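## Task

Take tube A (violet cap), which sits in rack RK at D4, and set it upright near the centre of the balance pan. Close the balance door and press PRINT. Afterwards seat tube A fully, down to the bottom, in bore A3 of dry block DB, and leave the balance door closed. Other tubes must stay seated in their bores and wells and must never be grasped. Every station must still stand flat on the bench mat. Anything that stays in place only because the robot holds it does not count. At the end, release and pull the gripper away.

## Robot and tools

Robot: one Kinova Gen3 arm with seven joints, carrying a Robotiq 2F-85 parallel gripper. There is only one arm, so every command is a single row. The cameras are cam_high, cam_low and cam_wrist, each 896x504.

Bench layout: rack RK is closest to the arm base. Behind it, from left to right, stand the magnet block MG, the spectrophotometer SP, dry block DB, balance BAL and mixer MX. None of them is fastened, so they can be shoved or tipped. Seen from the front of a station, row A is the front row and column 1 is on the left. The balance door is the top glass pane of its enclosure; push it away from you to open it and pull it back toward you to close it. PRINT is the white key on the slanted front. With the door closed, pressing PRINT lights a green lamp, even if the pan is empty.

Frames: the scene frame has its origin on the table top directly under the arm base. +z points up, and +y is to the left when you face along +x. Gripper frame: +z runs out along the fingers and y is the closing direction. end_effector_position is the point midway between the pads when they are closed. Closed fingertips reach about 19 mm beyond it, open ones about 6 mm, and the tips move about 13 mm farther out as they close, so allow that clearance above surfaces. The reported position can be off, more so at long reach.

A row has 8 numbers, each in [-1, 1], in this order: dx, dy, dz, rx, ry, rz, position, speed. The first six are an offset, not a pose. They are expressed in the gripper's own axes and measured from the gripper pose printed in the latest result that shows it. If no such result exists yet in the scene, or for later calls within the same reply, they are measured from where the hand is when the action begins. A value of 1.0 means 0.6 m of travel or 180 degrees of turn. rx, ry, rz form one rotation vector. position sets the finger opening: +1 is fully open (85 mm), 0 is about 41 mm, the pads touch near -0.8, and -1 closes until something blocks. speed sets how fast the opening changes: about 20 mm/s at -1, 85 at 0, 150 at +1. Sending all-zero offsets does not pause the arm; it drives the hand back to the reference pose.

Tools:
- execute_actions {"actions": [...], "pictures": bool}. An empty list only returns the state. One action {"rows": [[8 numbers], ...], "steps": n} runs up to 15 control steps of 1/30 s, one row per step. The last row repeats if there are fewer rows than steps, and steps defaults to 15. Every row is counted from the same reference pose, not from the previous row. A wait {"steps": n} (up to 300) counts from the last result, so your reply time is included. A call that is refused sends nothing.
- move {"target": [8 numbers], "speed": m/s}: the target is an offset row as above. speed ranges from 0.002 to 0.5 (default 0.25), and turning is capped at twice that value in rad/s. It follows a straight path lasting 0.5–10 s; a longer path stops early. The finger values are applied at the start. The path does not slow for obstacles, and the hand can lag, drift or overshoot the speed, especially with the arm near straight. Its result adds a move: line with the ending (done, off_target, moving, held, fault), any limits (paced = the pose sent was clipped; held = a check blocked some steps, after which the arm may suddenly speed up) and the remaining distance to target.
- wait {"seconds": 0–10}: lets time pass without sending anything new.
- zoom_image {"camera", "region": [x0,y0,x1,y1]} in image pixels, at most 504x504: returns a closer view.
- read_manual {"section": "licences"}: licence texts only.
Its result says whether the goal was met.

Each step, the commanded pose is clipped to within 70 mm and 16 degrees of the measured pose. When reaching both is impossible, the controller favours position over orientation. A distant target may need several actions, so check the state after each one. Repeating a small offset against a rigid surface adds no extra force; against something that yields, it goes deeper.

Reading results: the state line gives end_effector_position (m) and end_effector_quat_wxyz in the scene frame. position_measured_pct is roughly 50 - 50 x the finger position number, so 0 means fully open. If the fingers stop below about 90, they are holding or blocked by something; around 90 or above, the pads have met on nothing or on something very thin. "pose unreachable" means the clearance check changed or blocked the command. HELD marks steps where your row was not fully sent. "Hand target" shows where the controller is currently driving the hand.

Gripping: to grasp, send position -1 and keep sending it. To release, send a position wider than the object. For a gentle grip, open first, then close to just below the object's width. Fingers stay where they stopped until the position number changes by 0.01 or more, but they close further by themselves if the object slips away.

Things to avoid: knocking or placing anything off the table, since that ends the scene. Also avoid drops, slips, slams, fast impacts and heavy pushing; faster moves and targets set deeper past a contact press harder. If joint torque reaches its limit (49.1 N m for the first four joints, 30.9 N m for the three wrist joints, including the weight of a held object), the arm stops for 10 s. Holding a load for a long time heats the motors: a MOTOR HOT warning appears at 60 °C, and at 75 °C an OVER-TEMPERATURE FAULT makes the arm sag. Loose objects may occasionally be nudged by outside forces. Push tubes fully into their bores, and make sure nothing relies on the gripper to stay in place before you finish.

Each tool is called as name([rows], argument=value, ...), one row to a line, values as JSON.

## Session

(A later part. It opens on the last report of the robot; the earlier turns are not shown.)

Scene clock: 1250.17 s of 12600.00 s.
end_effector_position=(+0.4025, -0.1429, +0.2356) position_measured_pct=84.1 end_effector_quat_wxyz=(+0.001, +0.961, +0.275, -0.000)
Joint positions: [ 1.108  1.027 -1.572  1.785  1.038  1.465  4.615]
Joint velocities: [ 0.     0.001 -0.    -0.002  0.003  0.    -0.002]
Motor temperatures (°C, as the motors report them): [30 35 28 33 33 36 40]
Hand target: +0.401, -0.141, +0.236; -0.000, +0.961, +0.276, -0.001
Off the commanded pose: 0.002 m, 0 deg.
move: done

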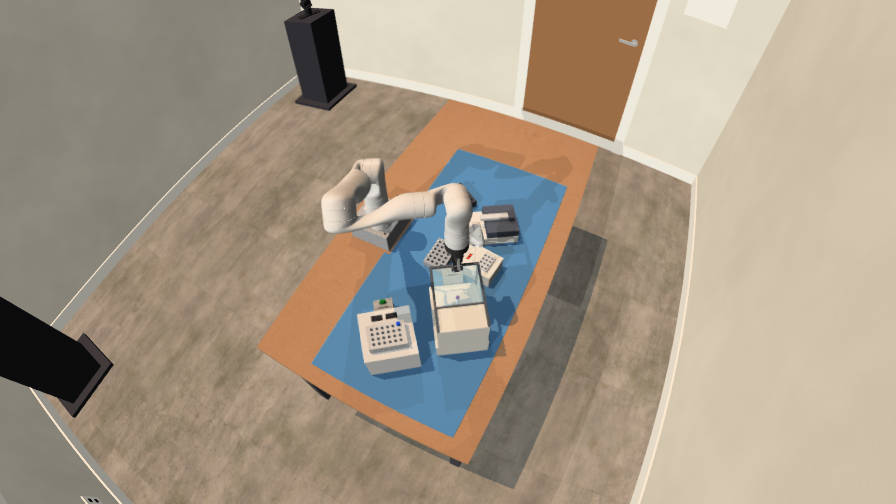

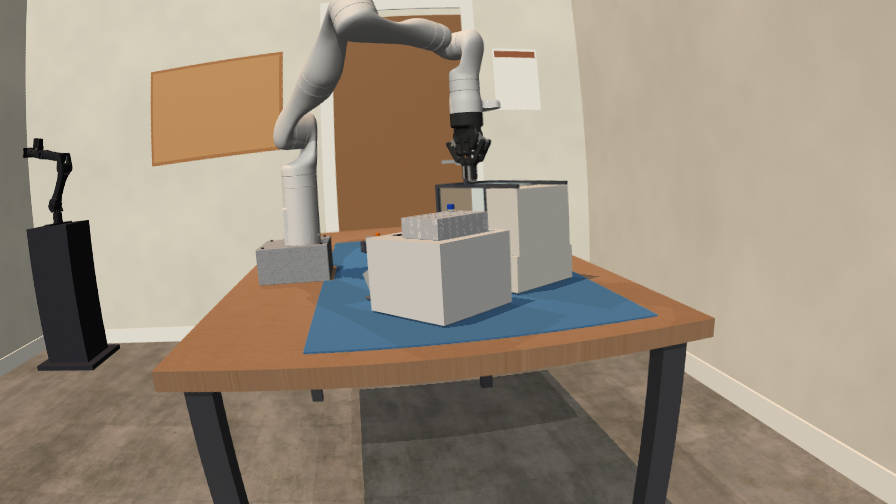

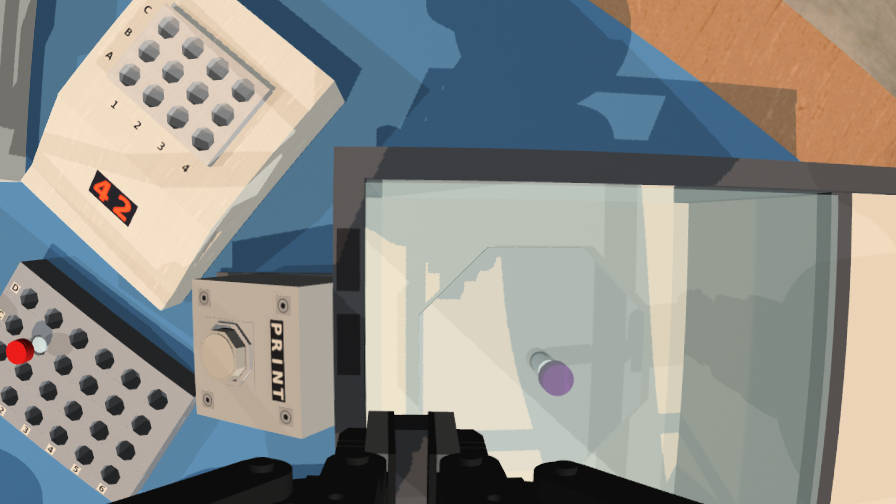

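At the stop. Relax, release, lift.

execute_actions([
  {"rows":[[0,0.001,0,0,0,0,-1,0],[0,0.001,0,0,0,0,-1,0],[0,0.001,0,0,0,0,-1,0],[0,0.001,0,0,0,0,-1,0],[0,0.001,0,0,0,0,-0.4,0]],"steps":15},
], pictures=false)

move(target=[0,0,-0.1,0,0,0,-0.4,0], speed=0.05)

Scene clock: 1255.40 s of 12600.00 s.
end_effector_position=(+0.4028, -0.1434, +0.2356) position_measured_pct=69.8 end_effector_quat_wxyz=(+0.001, +0.961, +0.275, -0.000)
Joint positions: [ 1.109  1.028 -1.572  1.784  1.038  1.465  4.617]
Joint velocities: [ 0.    -0.    -0.002 -0.002 -0.    -0.    -0.001]
Motor temperatures (°C, as the motors report them): [30 35 28 33 33 36 40]
Hand target: +0.403, -0.143, +0.236; +0.001, +0.961, +0.275, -0.000
Off the commanded pose: 0.000 m, 0 deg.
Steps of this call (steps 1 to 142: nothing new was sent; steps 143 to 157: all 15 steps of this action). Readings (end_effector_position | what the end effector reports):
143: (+0.4025, -0.1431, +0.2356) | position_measured_pct=84.1
144: (+0.4026, -0.1432, +0.2356) | position_measured_pct=84.1
146: (+0.4027, -0.1432, +0.2356) | position_measured_pct=84.1
150: (+0.4027, -0.1434, +0.2354) | position_measured_pct=79.8
157: the state above

Scene clock: 1257.17 s of 12600.00 s.
end_effector_position=(+0.4026, -0.1433, +0.2954) position_measured_pct=69.8 end_effector_quat_wxyz=(+0.001, +0.961, +0.275, -0.000)
Joint positions: [ 1.124  0.947 -1.645  1.69   0.944  1.564  4.676]
Joint velocities: [ 0.    -0.002 -0.002 -0.001 -0.002  0.003  0.001]
Motor temperatures (°C, as the motors report them): [30 35 28 33 33 36 40]
Hand target: +0.403, -0.143, +0.296; +0.001, +0.961, +0.275, -0.000
Off the commanded pose: 0.000 m, 0 deg.
move: done

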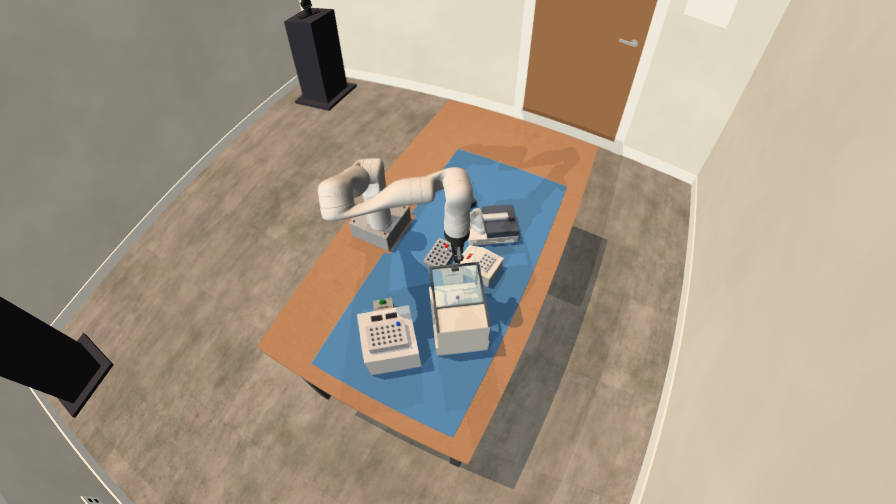

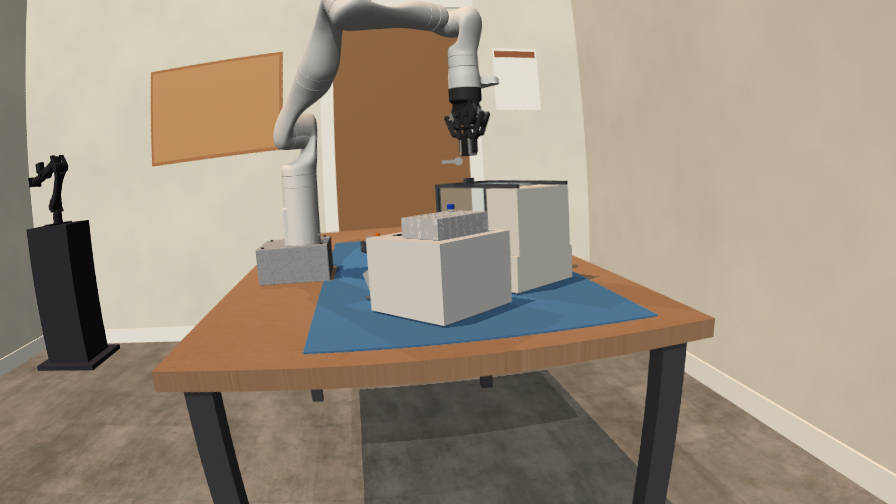

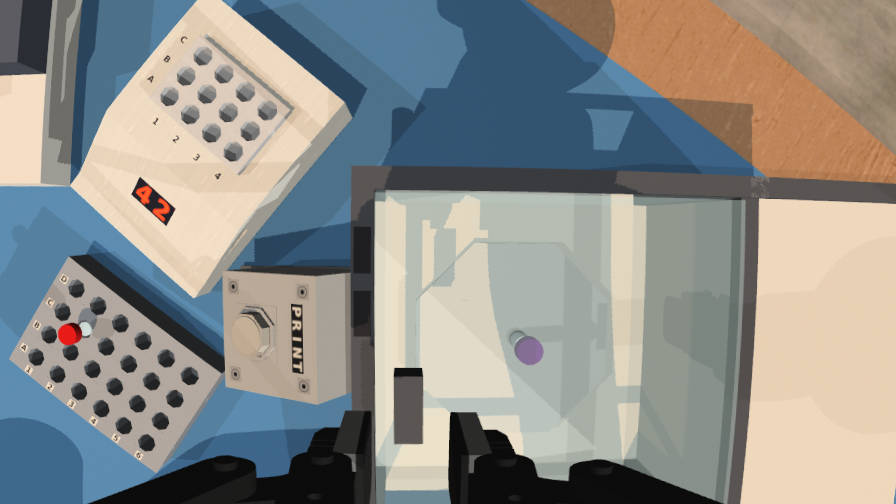

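move(target=[0,-0.153,0,0,0,-0.5,-1,0], speed=0.1)

move(target=[0.04,0,0.0,0,0,0,-1,0], speed=0.1)

Scene clock: 1277.23 s of 12600.00 s.
end_effector_position=(+0.3541, -0.0660, +0.2952) position_measured_pct=91.7 end_effector_quat_wxyz=(+0.002, +0.485, +0.874, -0.001)
Joint positions: [ 1.023  1.119 -1.968  1.9    1.007  1.764  5.809]
Joint velocities: [-0.001  0.001 -0.001  0.002  0.001  0.     0.004]
Motor temperatures (°C, as the motors report them): [30 34 28 33 33 36 40]
Hand target: +0.354, -0.066, +0.295; +0.002, +0.485, +0.874, -0.001
Off the commanded pose: 0.001 m, 0 deg.
move: done

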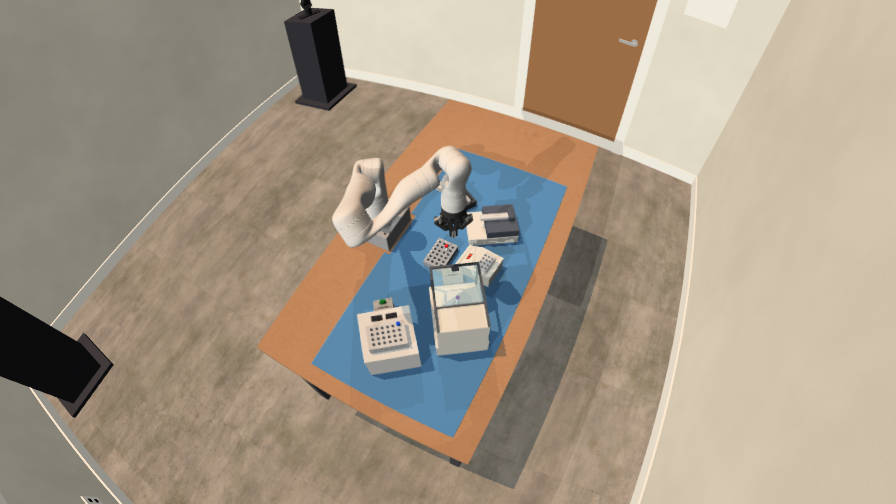

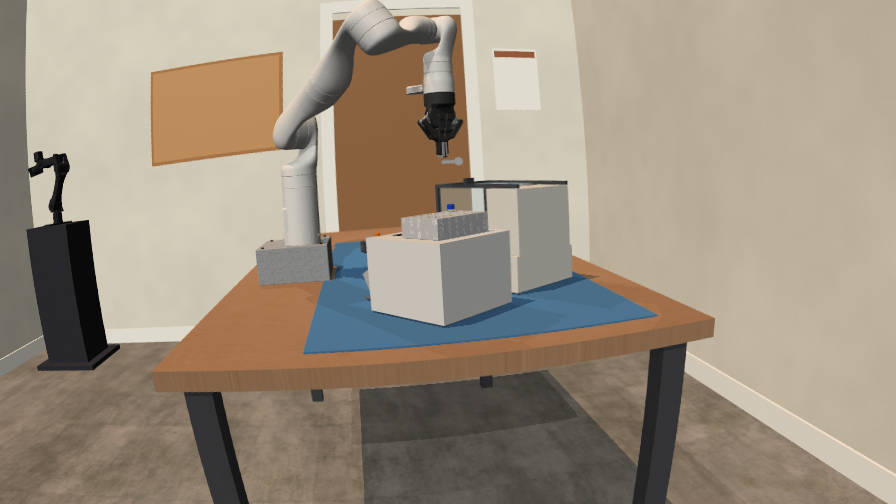

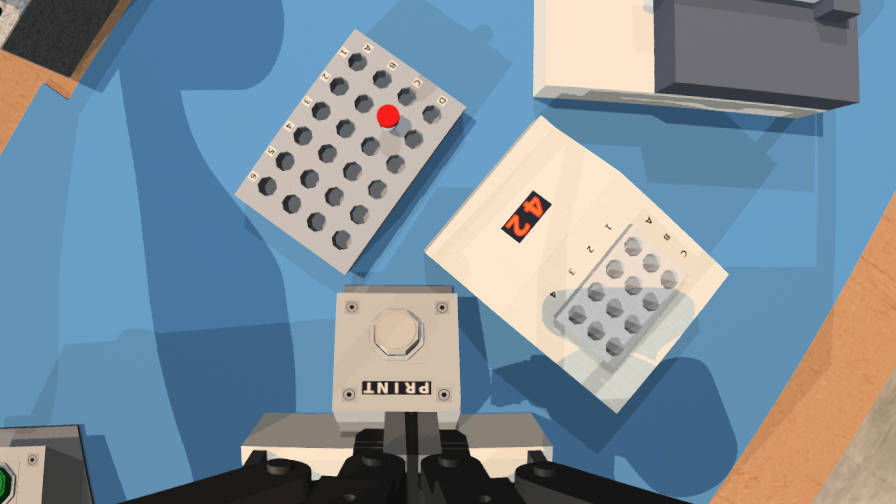

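Scene clock: 1278.00 s of 12600.00 s.
end_effector_position=(+0.3415, -0.0459, +0.2950) position_measured_pct=91.7 end_effector_quat_wxyz=(+0.002, +0.485, +0.874, -0.001)
Joint positions: [ 1.     1.096 -1.977  1.945  0.975  1.735  5.739]
Joint velocities: [-0.003 -0.003  0.001  0.003 -0.001 -0.002 -0.004]
Motor temperatures (°C, as the motors report them): [30 34 28 33 33 36 40]
Hand target: +0.341, -0.046, +0.295; +0.002, +0.485, +0.874, -0.001
Off the commanded pose: 0.000 m, 0 deg.
move: done

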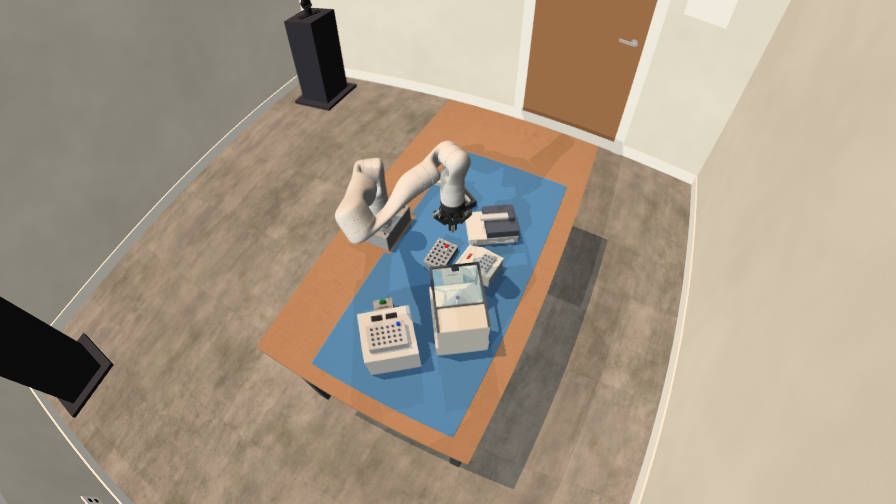

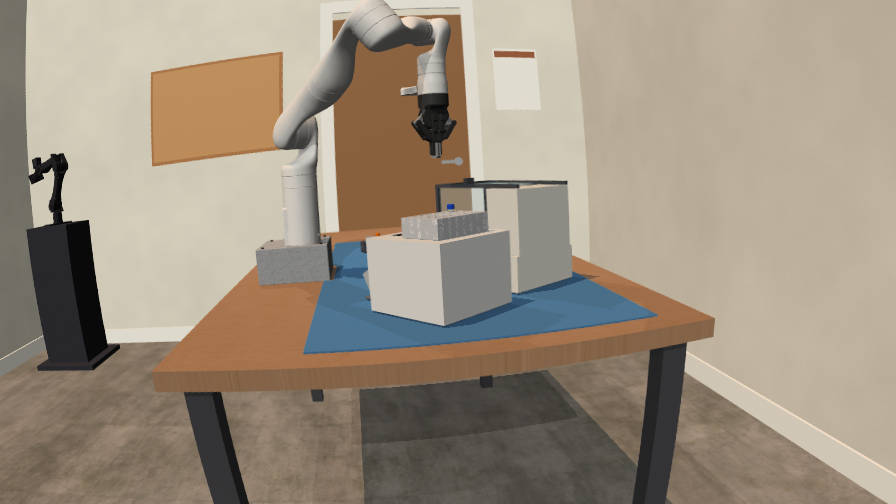

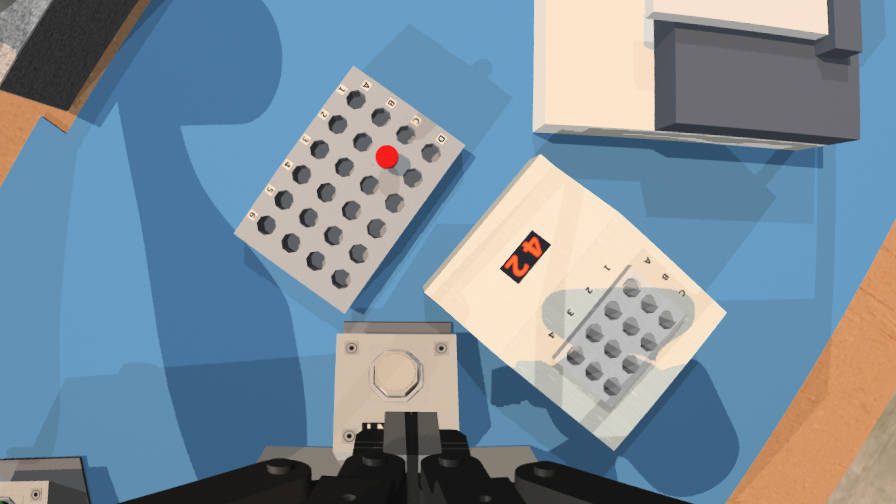

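move(target=[-0.038,-0.0125,0.31,0,0,0,-1,0], speed=0.1)

Scene clock: 1285.40 s of 12600.00 s.
end_effector_position=(+0.3478, -0.0693, +0.1095) position_measured_pct=91.7 end_effector_quat_wxyz=(+0.002, +0.485, +0.874, -0.001)
Joint positions: [ 0.998  1.421 -1.654  2.138  1.401  1.563  5.688]
Joint velocities: [ 0.     0.004  0.004  0.001  0.002 -0.004 -0.   ]
Motor temperatures (°C, as the motors report them): [30 34 28 33 33 36 40]
Hand target: +0.348, -0.069, +0.109; +0.001, +0.485, +0.874, -0.001
Off the commanded pose: 0.001 m, 0 deg.
move: done

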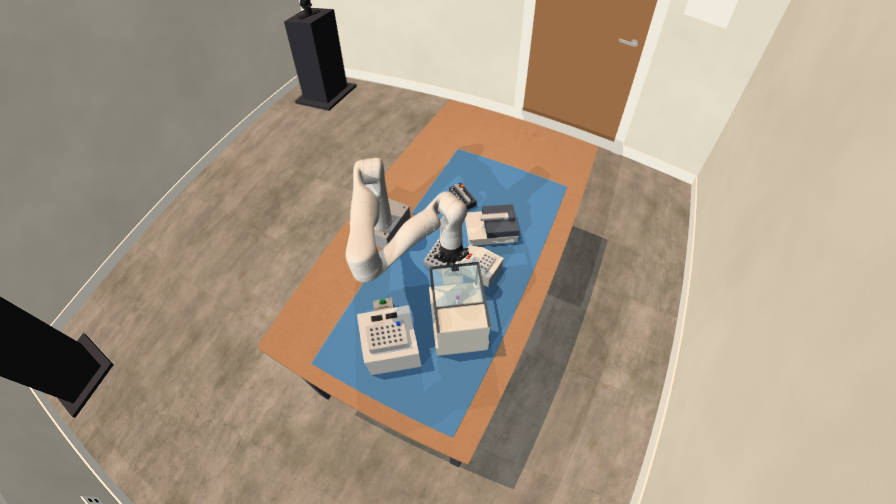

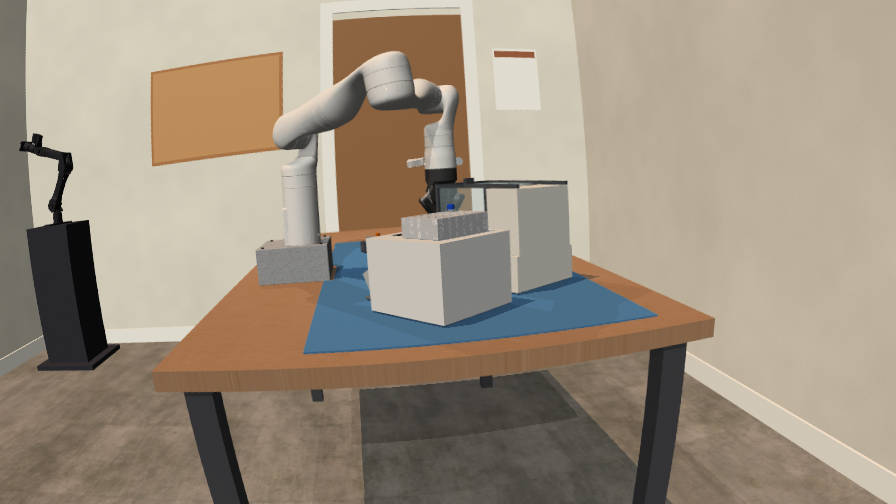

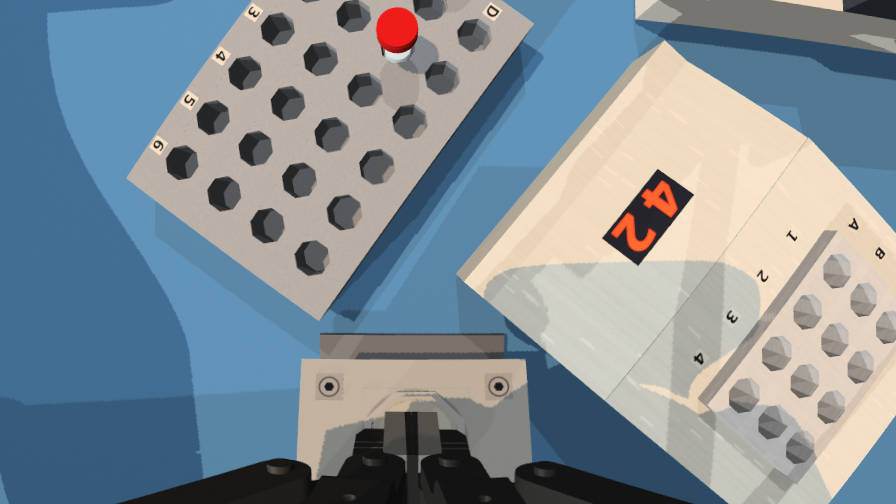

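move(target=[0,0,0.03,0,0,0,-1,0], speed=0.01)

move(target=[0,0,0.015,0,0,0,-1,0], speed=0.006)

Scene clock: 1291.83 s of 12600.00 s.
end_effector_position=(+0.3485, -0.0690, +0.0929) position_measured_pct=91.7 end_effector_quat_wxyz=(+0.003, +0.485, +0.875, -0.000)
Joint positions: [ 0.994  1.453 -1.621  2.144  1.447  1.55   5.683]
Joint velocities: [-0.     0.001  0.003  0.     0.003 -0.002  0.   ]
Motor temperatures (°C, as the motors report them): [30 34 28 33 33 36 40]
Hand target: +0.348, -0.069, +0.092; +0.002, +0.485, +0.874, -0.001
Off the commanded pose: 0.002 m, 0 deg.
move: done

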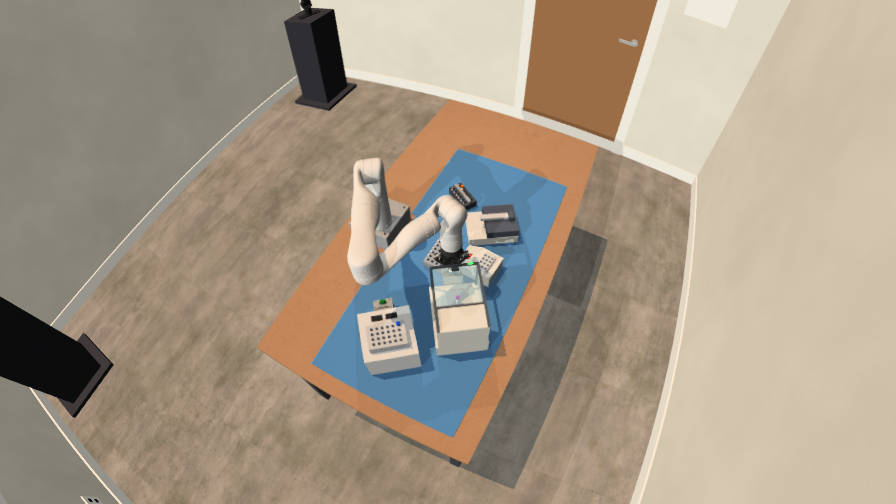

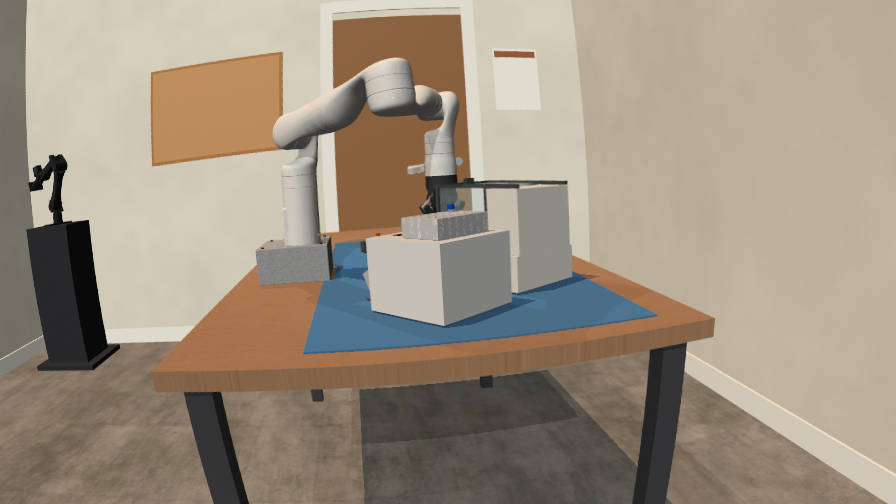

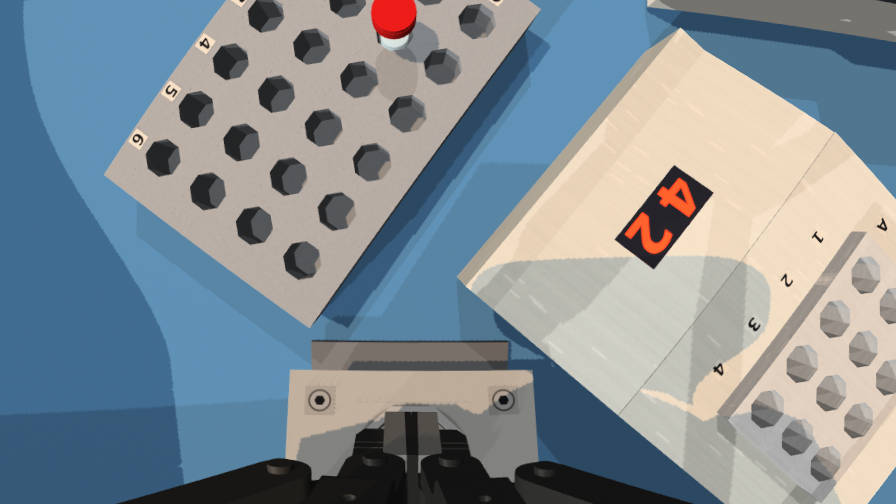

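Scene clock: 1293.57 s of 12600.00 s.
end_effector_position=(+0.3491, -0.0671, +0.0894) position_measured_pct=91.7 end_effector_quat_wxyz=(+0.005, +0.482, +0.876, +0.002)
Joint positions: [ 0.991  1.46  -1.616  2.151  1.461  1.545  5.68 ]
Joint velocities: [-0.    -0.001 -0.     0.001 -0.    -0.002  0.   ]
Motor temperatures (°C, as the motors report them): [30 34 28 33 33 36 40]
Hand target: +0.348, -0.069, +0.084; +0.003, +0.485, +0.875, -0.000
Off the commanded pose: 0.006 m, 1 deg.
move: off_target

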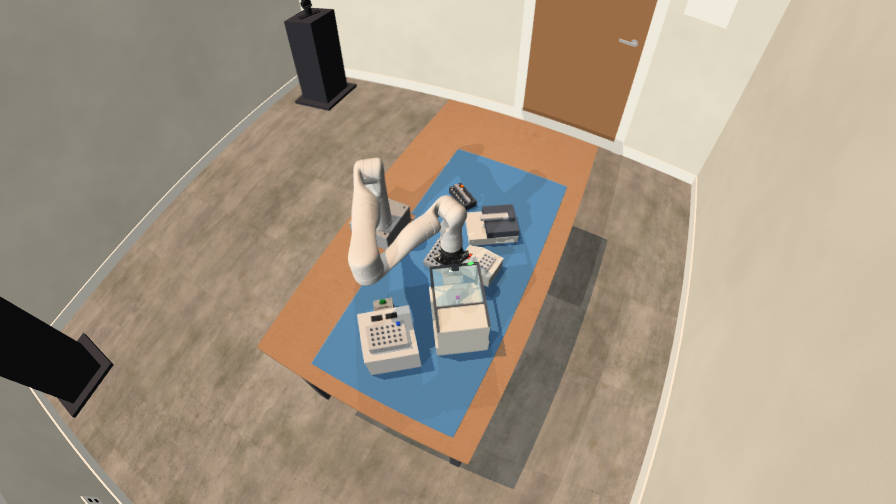

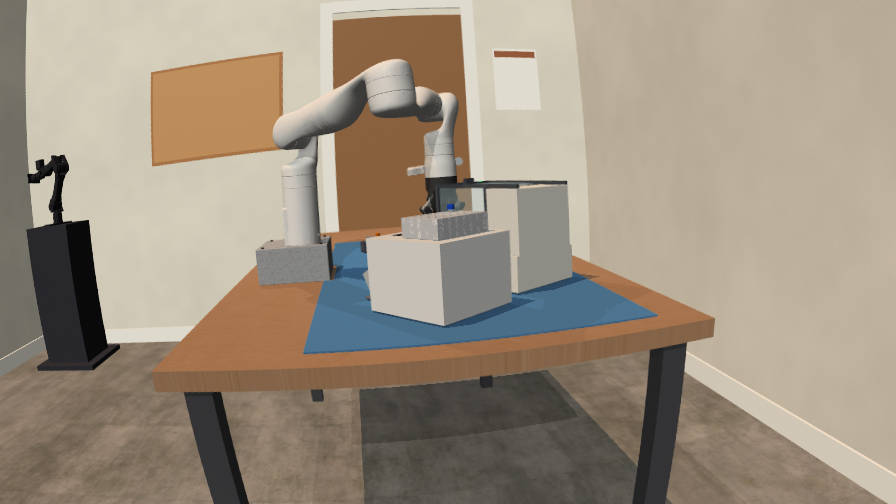

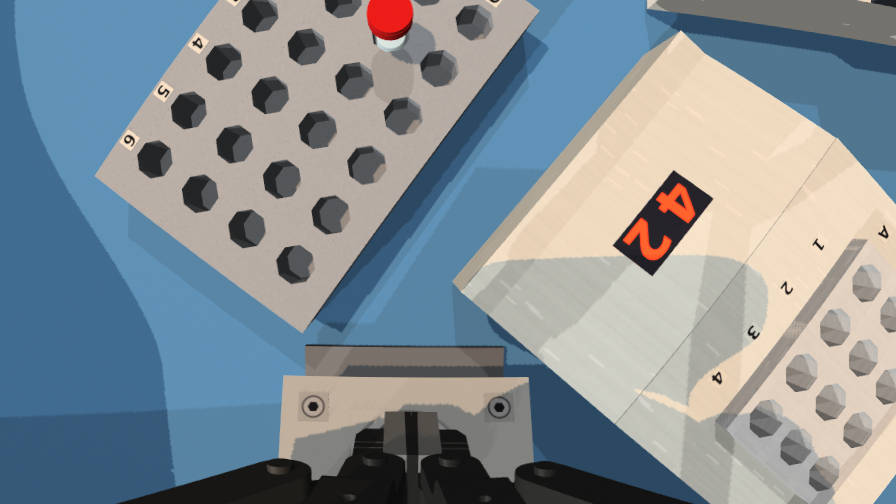

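move(target=[0,0,-0.33,0,0,0,-1,0], speed=0.1)

zoom_image(camera="cam_high", region=[400,200,560,340])

Scene clock: 1299.63 s of 12600.00 s.
end_effector_position=(+0.3467, -0.0671, +0.2870) position_measured_pct=91.7 end_effector_quat_wxyz=(+0.005, +0.482, +0.876, +0.002)
Joint positions: [ 1.047  1.12  -1.965  1.943  1.009  1.733  5.806]
Joint velocities: [ 0.    -0.003 -0.002 -0.001 -0.     0.002 -0.   ]
Motor temperatures (°C, as the motors report them): [30 34 28 33 33 36 40]
Hand target: +0.347, -0.067, +0.287; +0.005, +0.482, +0.876, +0.001
Off the commanded pose: 0.001 m, 0 deg.
move: done

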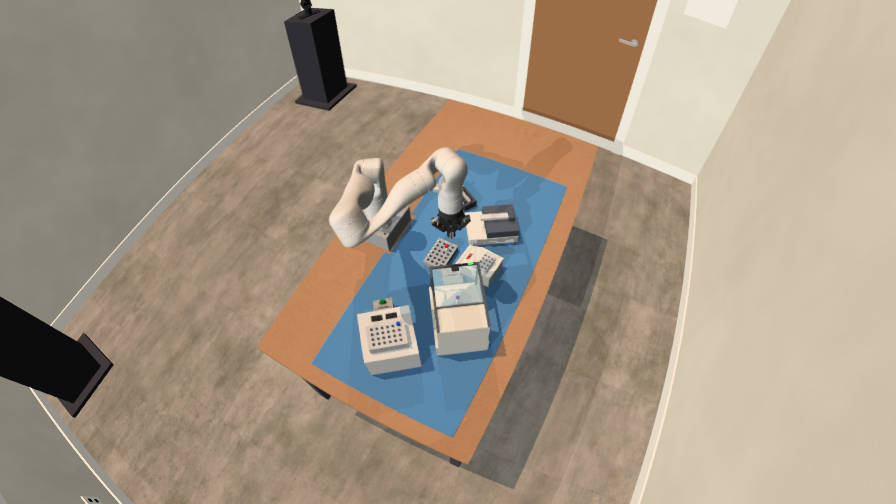

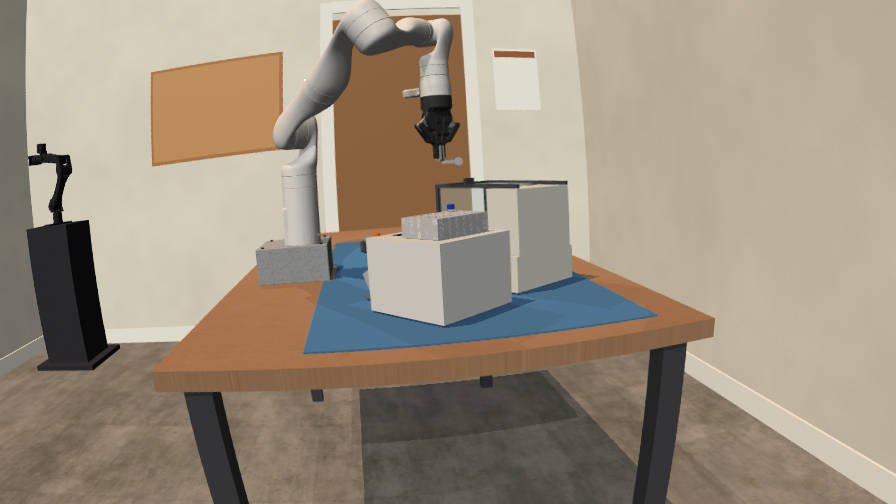

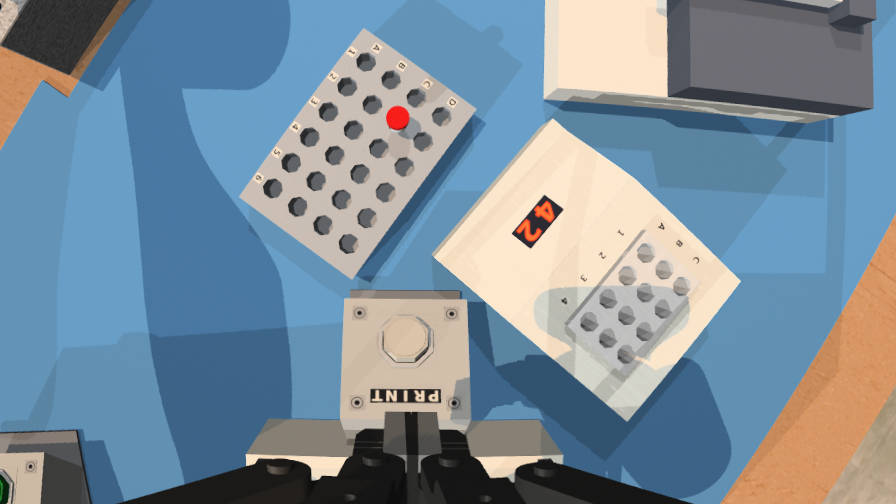

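Region (400, 200, 560, 340) of cam_high's 896x504 image, scaled by 3.150, with more detail than that image has; it fills the top 441 rows of this view, and the rest is white.

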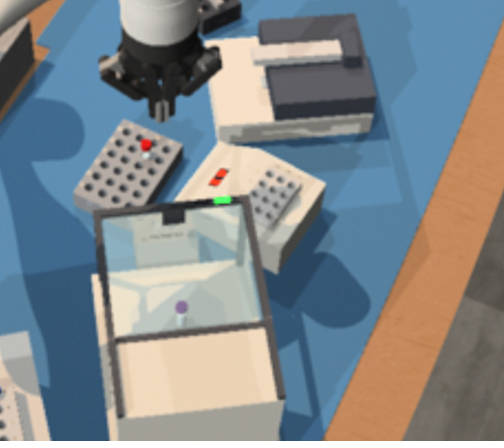

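execute_actions(actions=[])

Scene clock: 1317.83 s of 12600.00 s.
end_effector_position=(+0.3467, -0.0672, +0.2871) position_measured_pct=91.7 end_effector_quat_wxyz=(+0.005, +0.482, +0.876, +0.001)
Joint positions: [ 1.047  1.12  -1.965  1.943  1.009  1.733  5.806]
Joint velocities: [-0.     0.     0.001 -0.    -0.001 -0.001  0.   ]
Motor temperatures (°C, as the motors report them): [30 34 28 33 33 36 40]
Hand target: +0.347, -0.067, +0.287; +0.005, +0.482, +0.876, +0.001
Off the commanded pose: 0.001 m, 0 deg.
Steps of this call (steps 1 to 546: nothing new was sent). Readings (end_effector_position | what the end effector reports):
1: (+0.3467, -0.0672, +0.2870) | position_measured_pct=91.7
2: (+0.3467, -0.0672, +0.2870) | position_measured_pct=91.7
4: (+0.3467, -0.0672, +0.2871) | position_measured_pct=91.7
8: (+0.3467, -0.0672, +0.2871) | position_measured_pct=91.7
546: the state above

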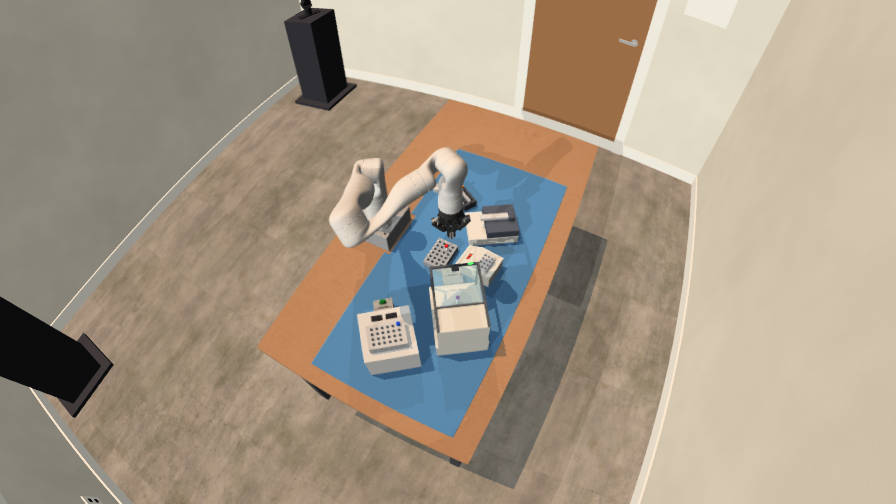

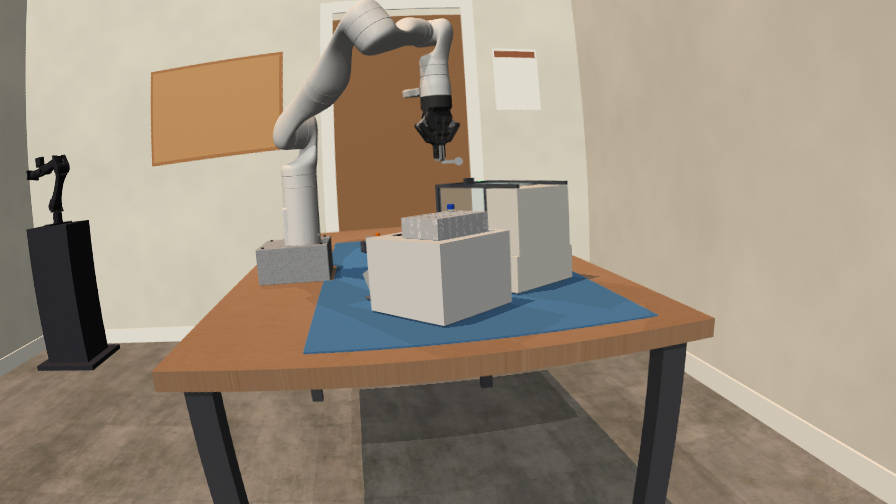

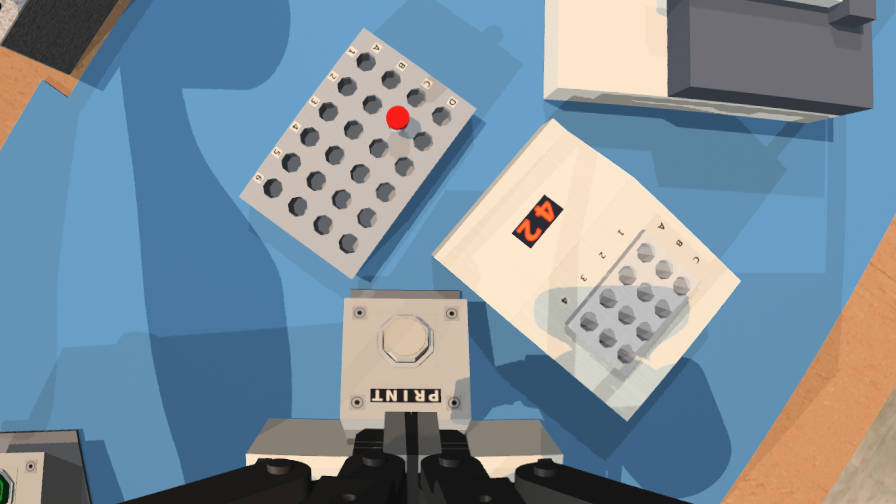

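move(target=[-0.157,0.012,-0.005,0,0,0.5,0.25,0], speed=0.1)

Scene clock: 1331.27 s of 12600.00 s.
end_effector_position=(+0.4030, -0.1424, +0.2907) position_measured_pct=37.7 end_effector_quat_wxyz=(+0.002, +0.960, +0.278, +0.004)
Joint positions: [ 1.129  0.946 -1.637  1.706  0.948  1.54   4.679]
Joint velocities: [-0.    -0.001  0.001 -0.001 -0.001  0.    -0.003]
Motor temperatures (°C, as the motors report them): [30 34 28 33 33 36 40]
Hand target: +0.403, -0.142, +0.291; +0.002, +0.961, +0.278, +0.004
Off the commanded pose: 0.001 m, 0 deg.
move: done

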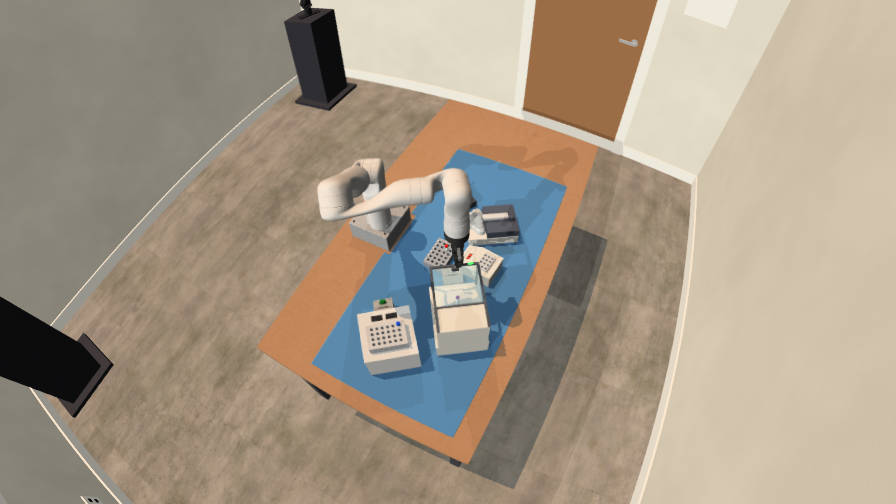

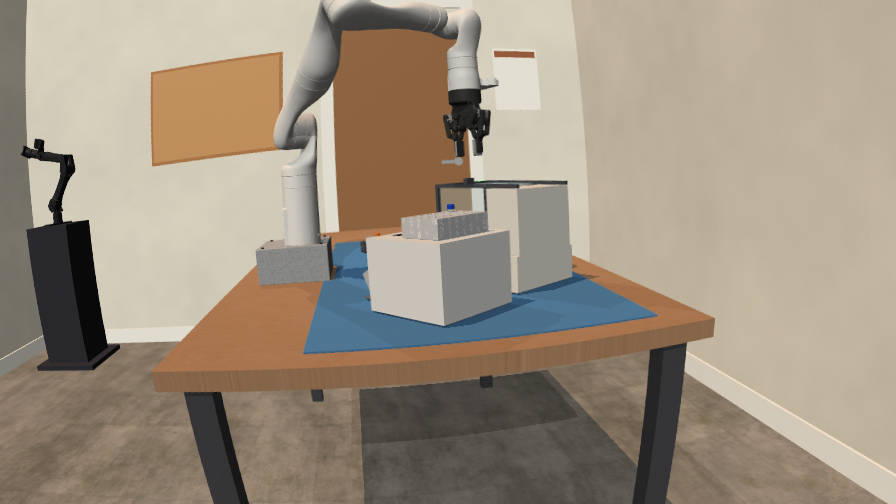

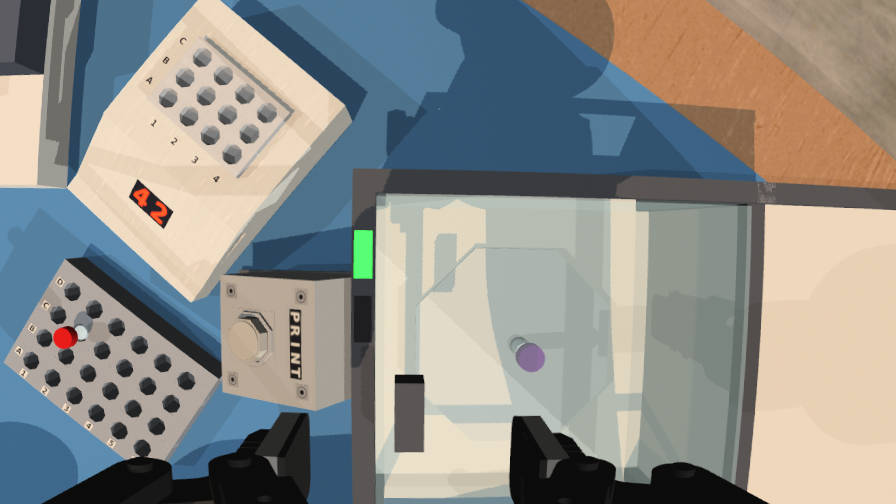

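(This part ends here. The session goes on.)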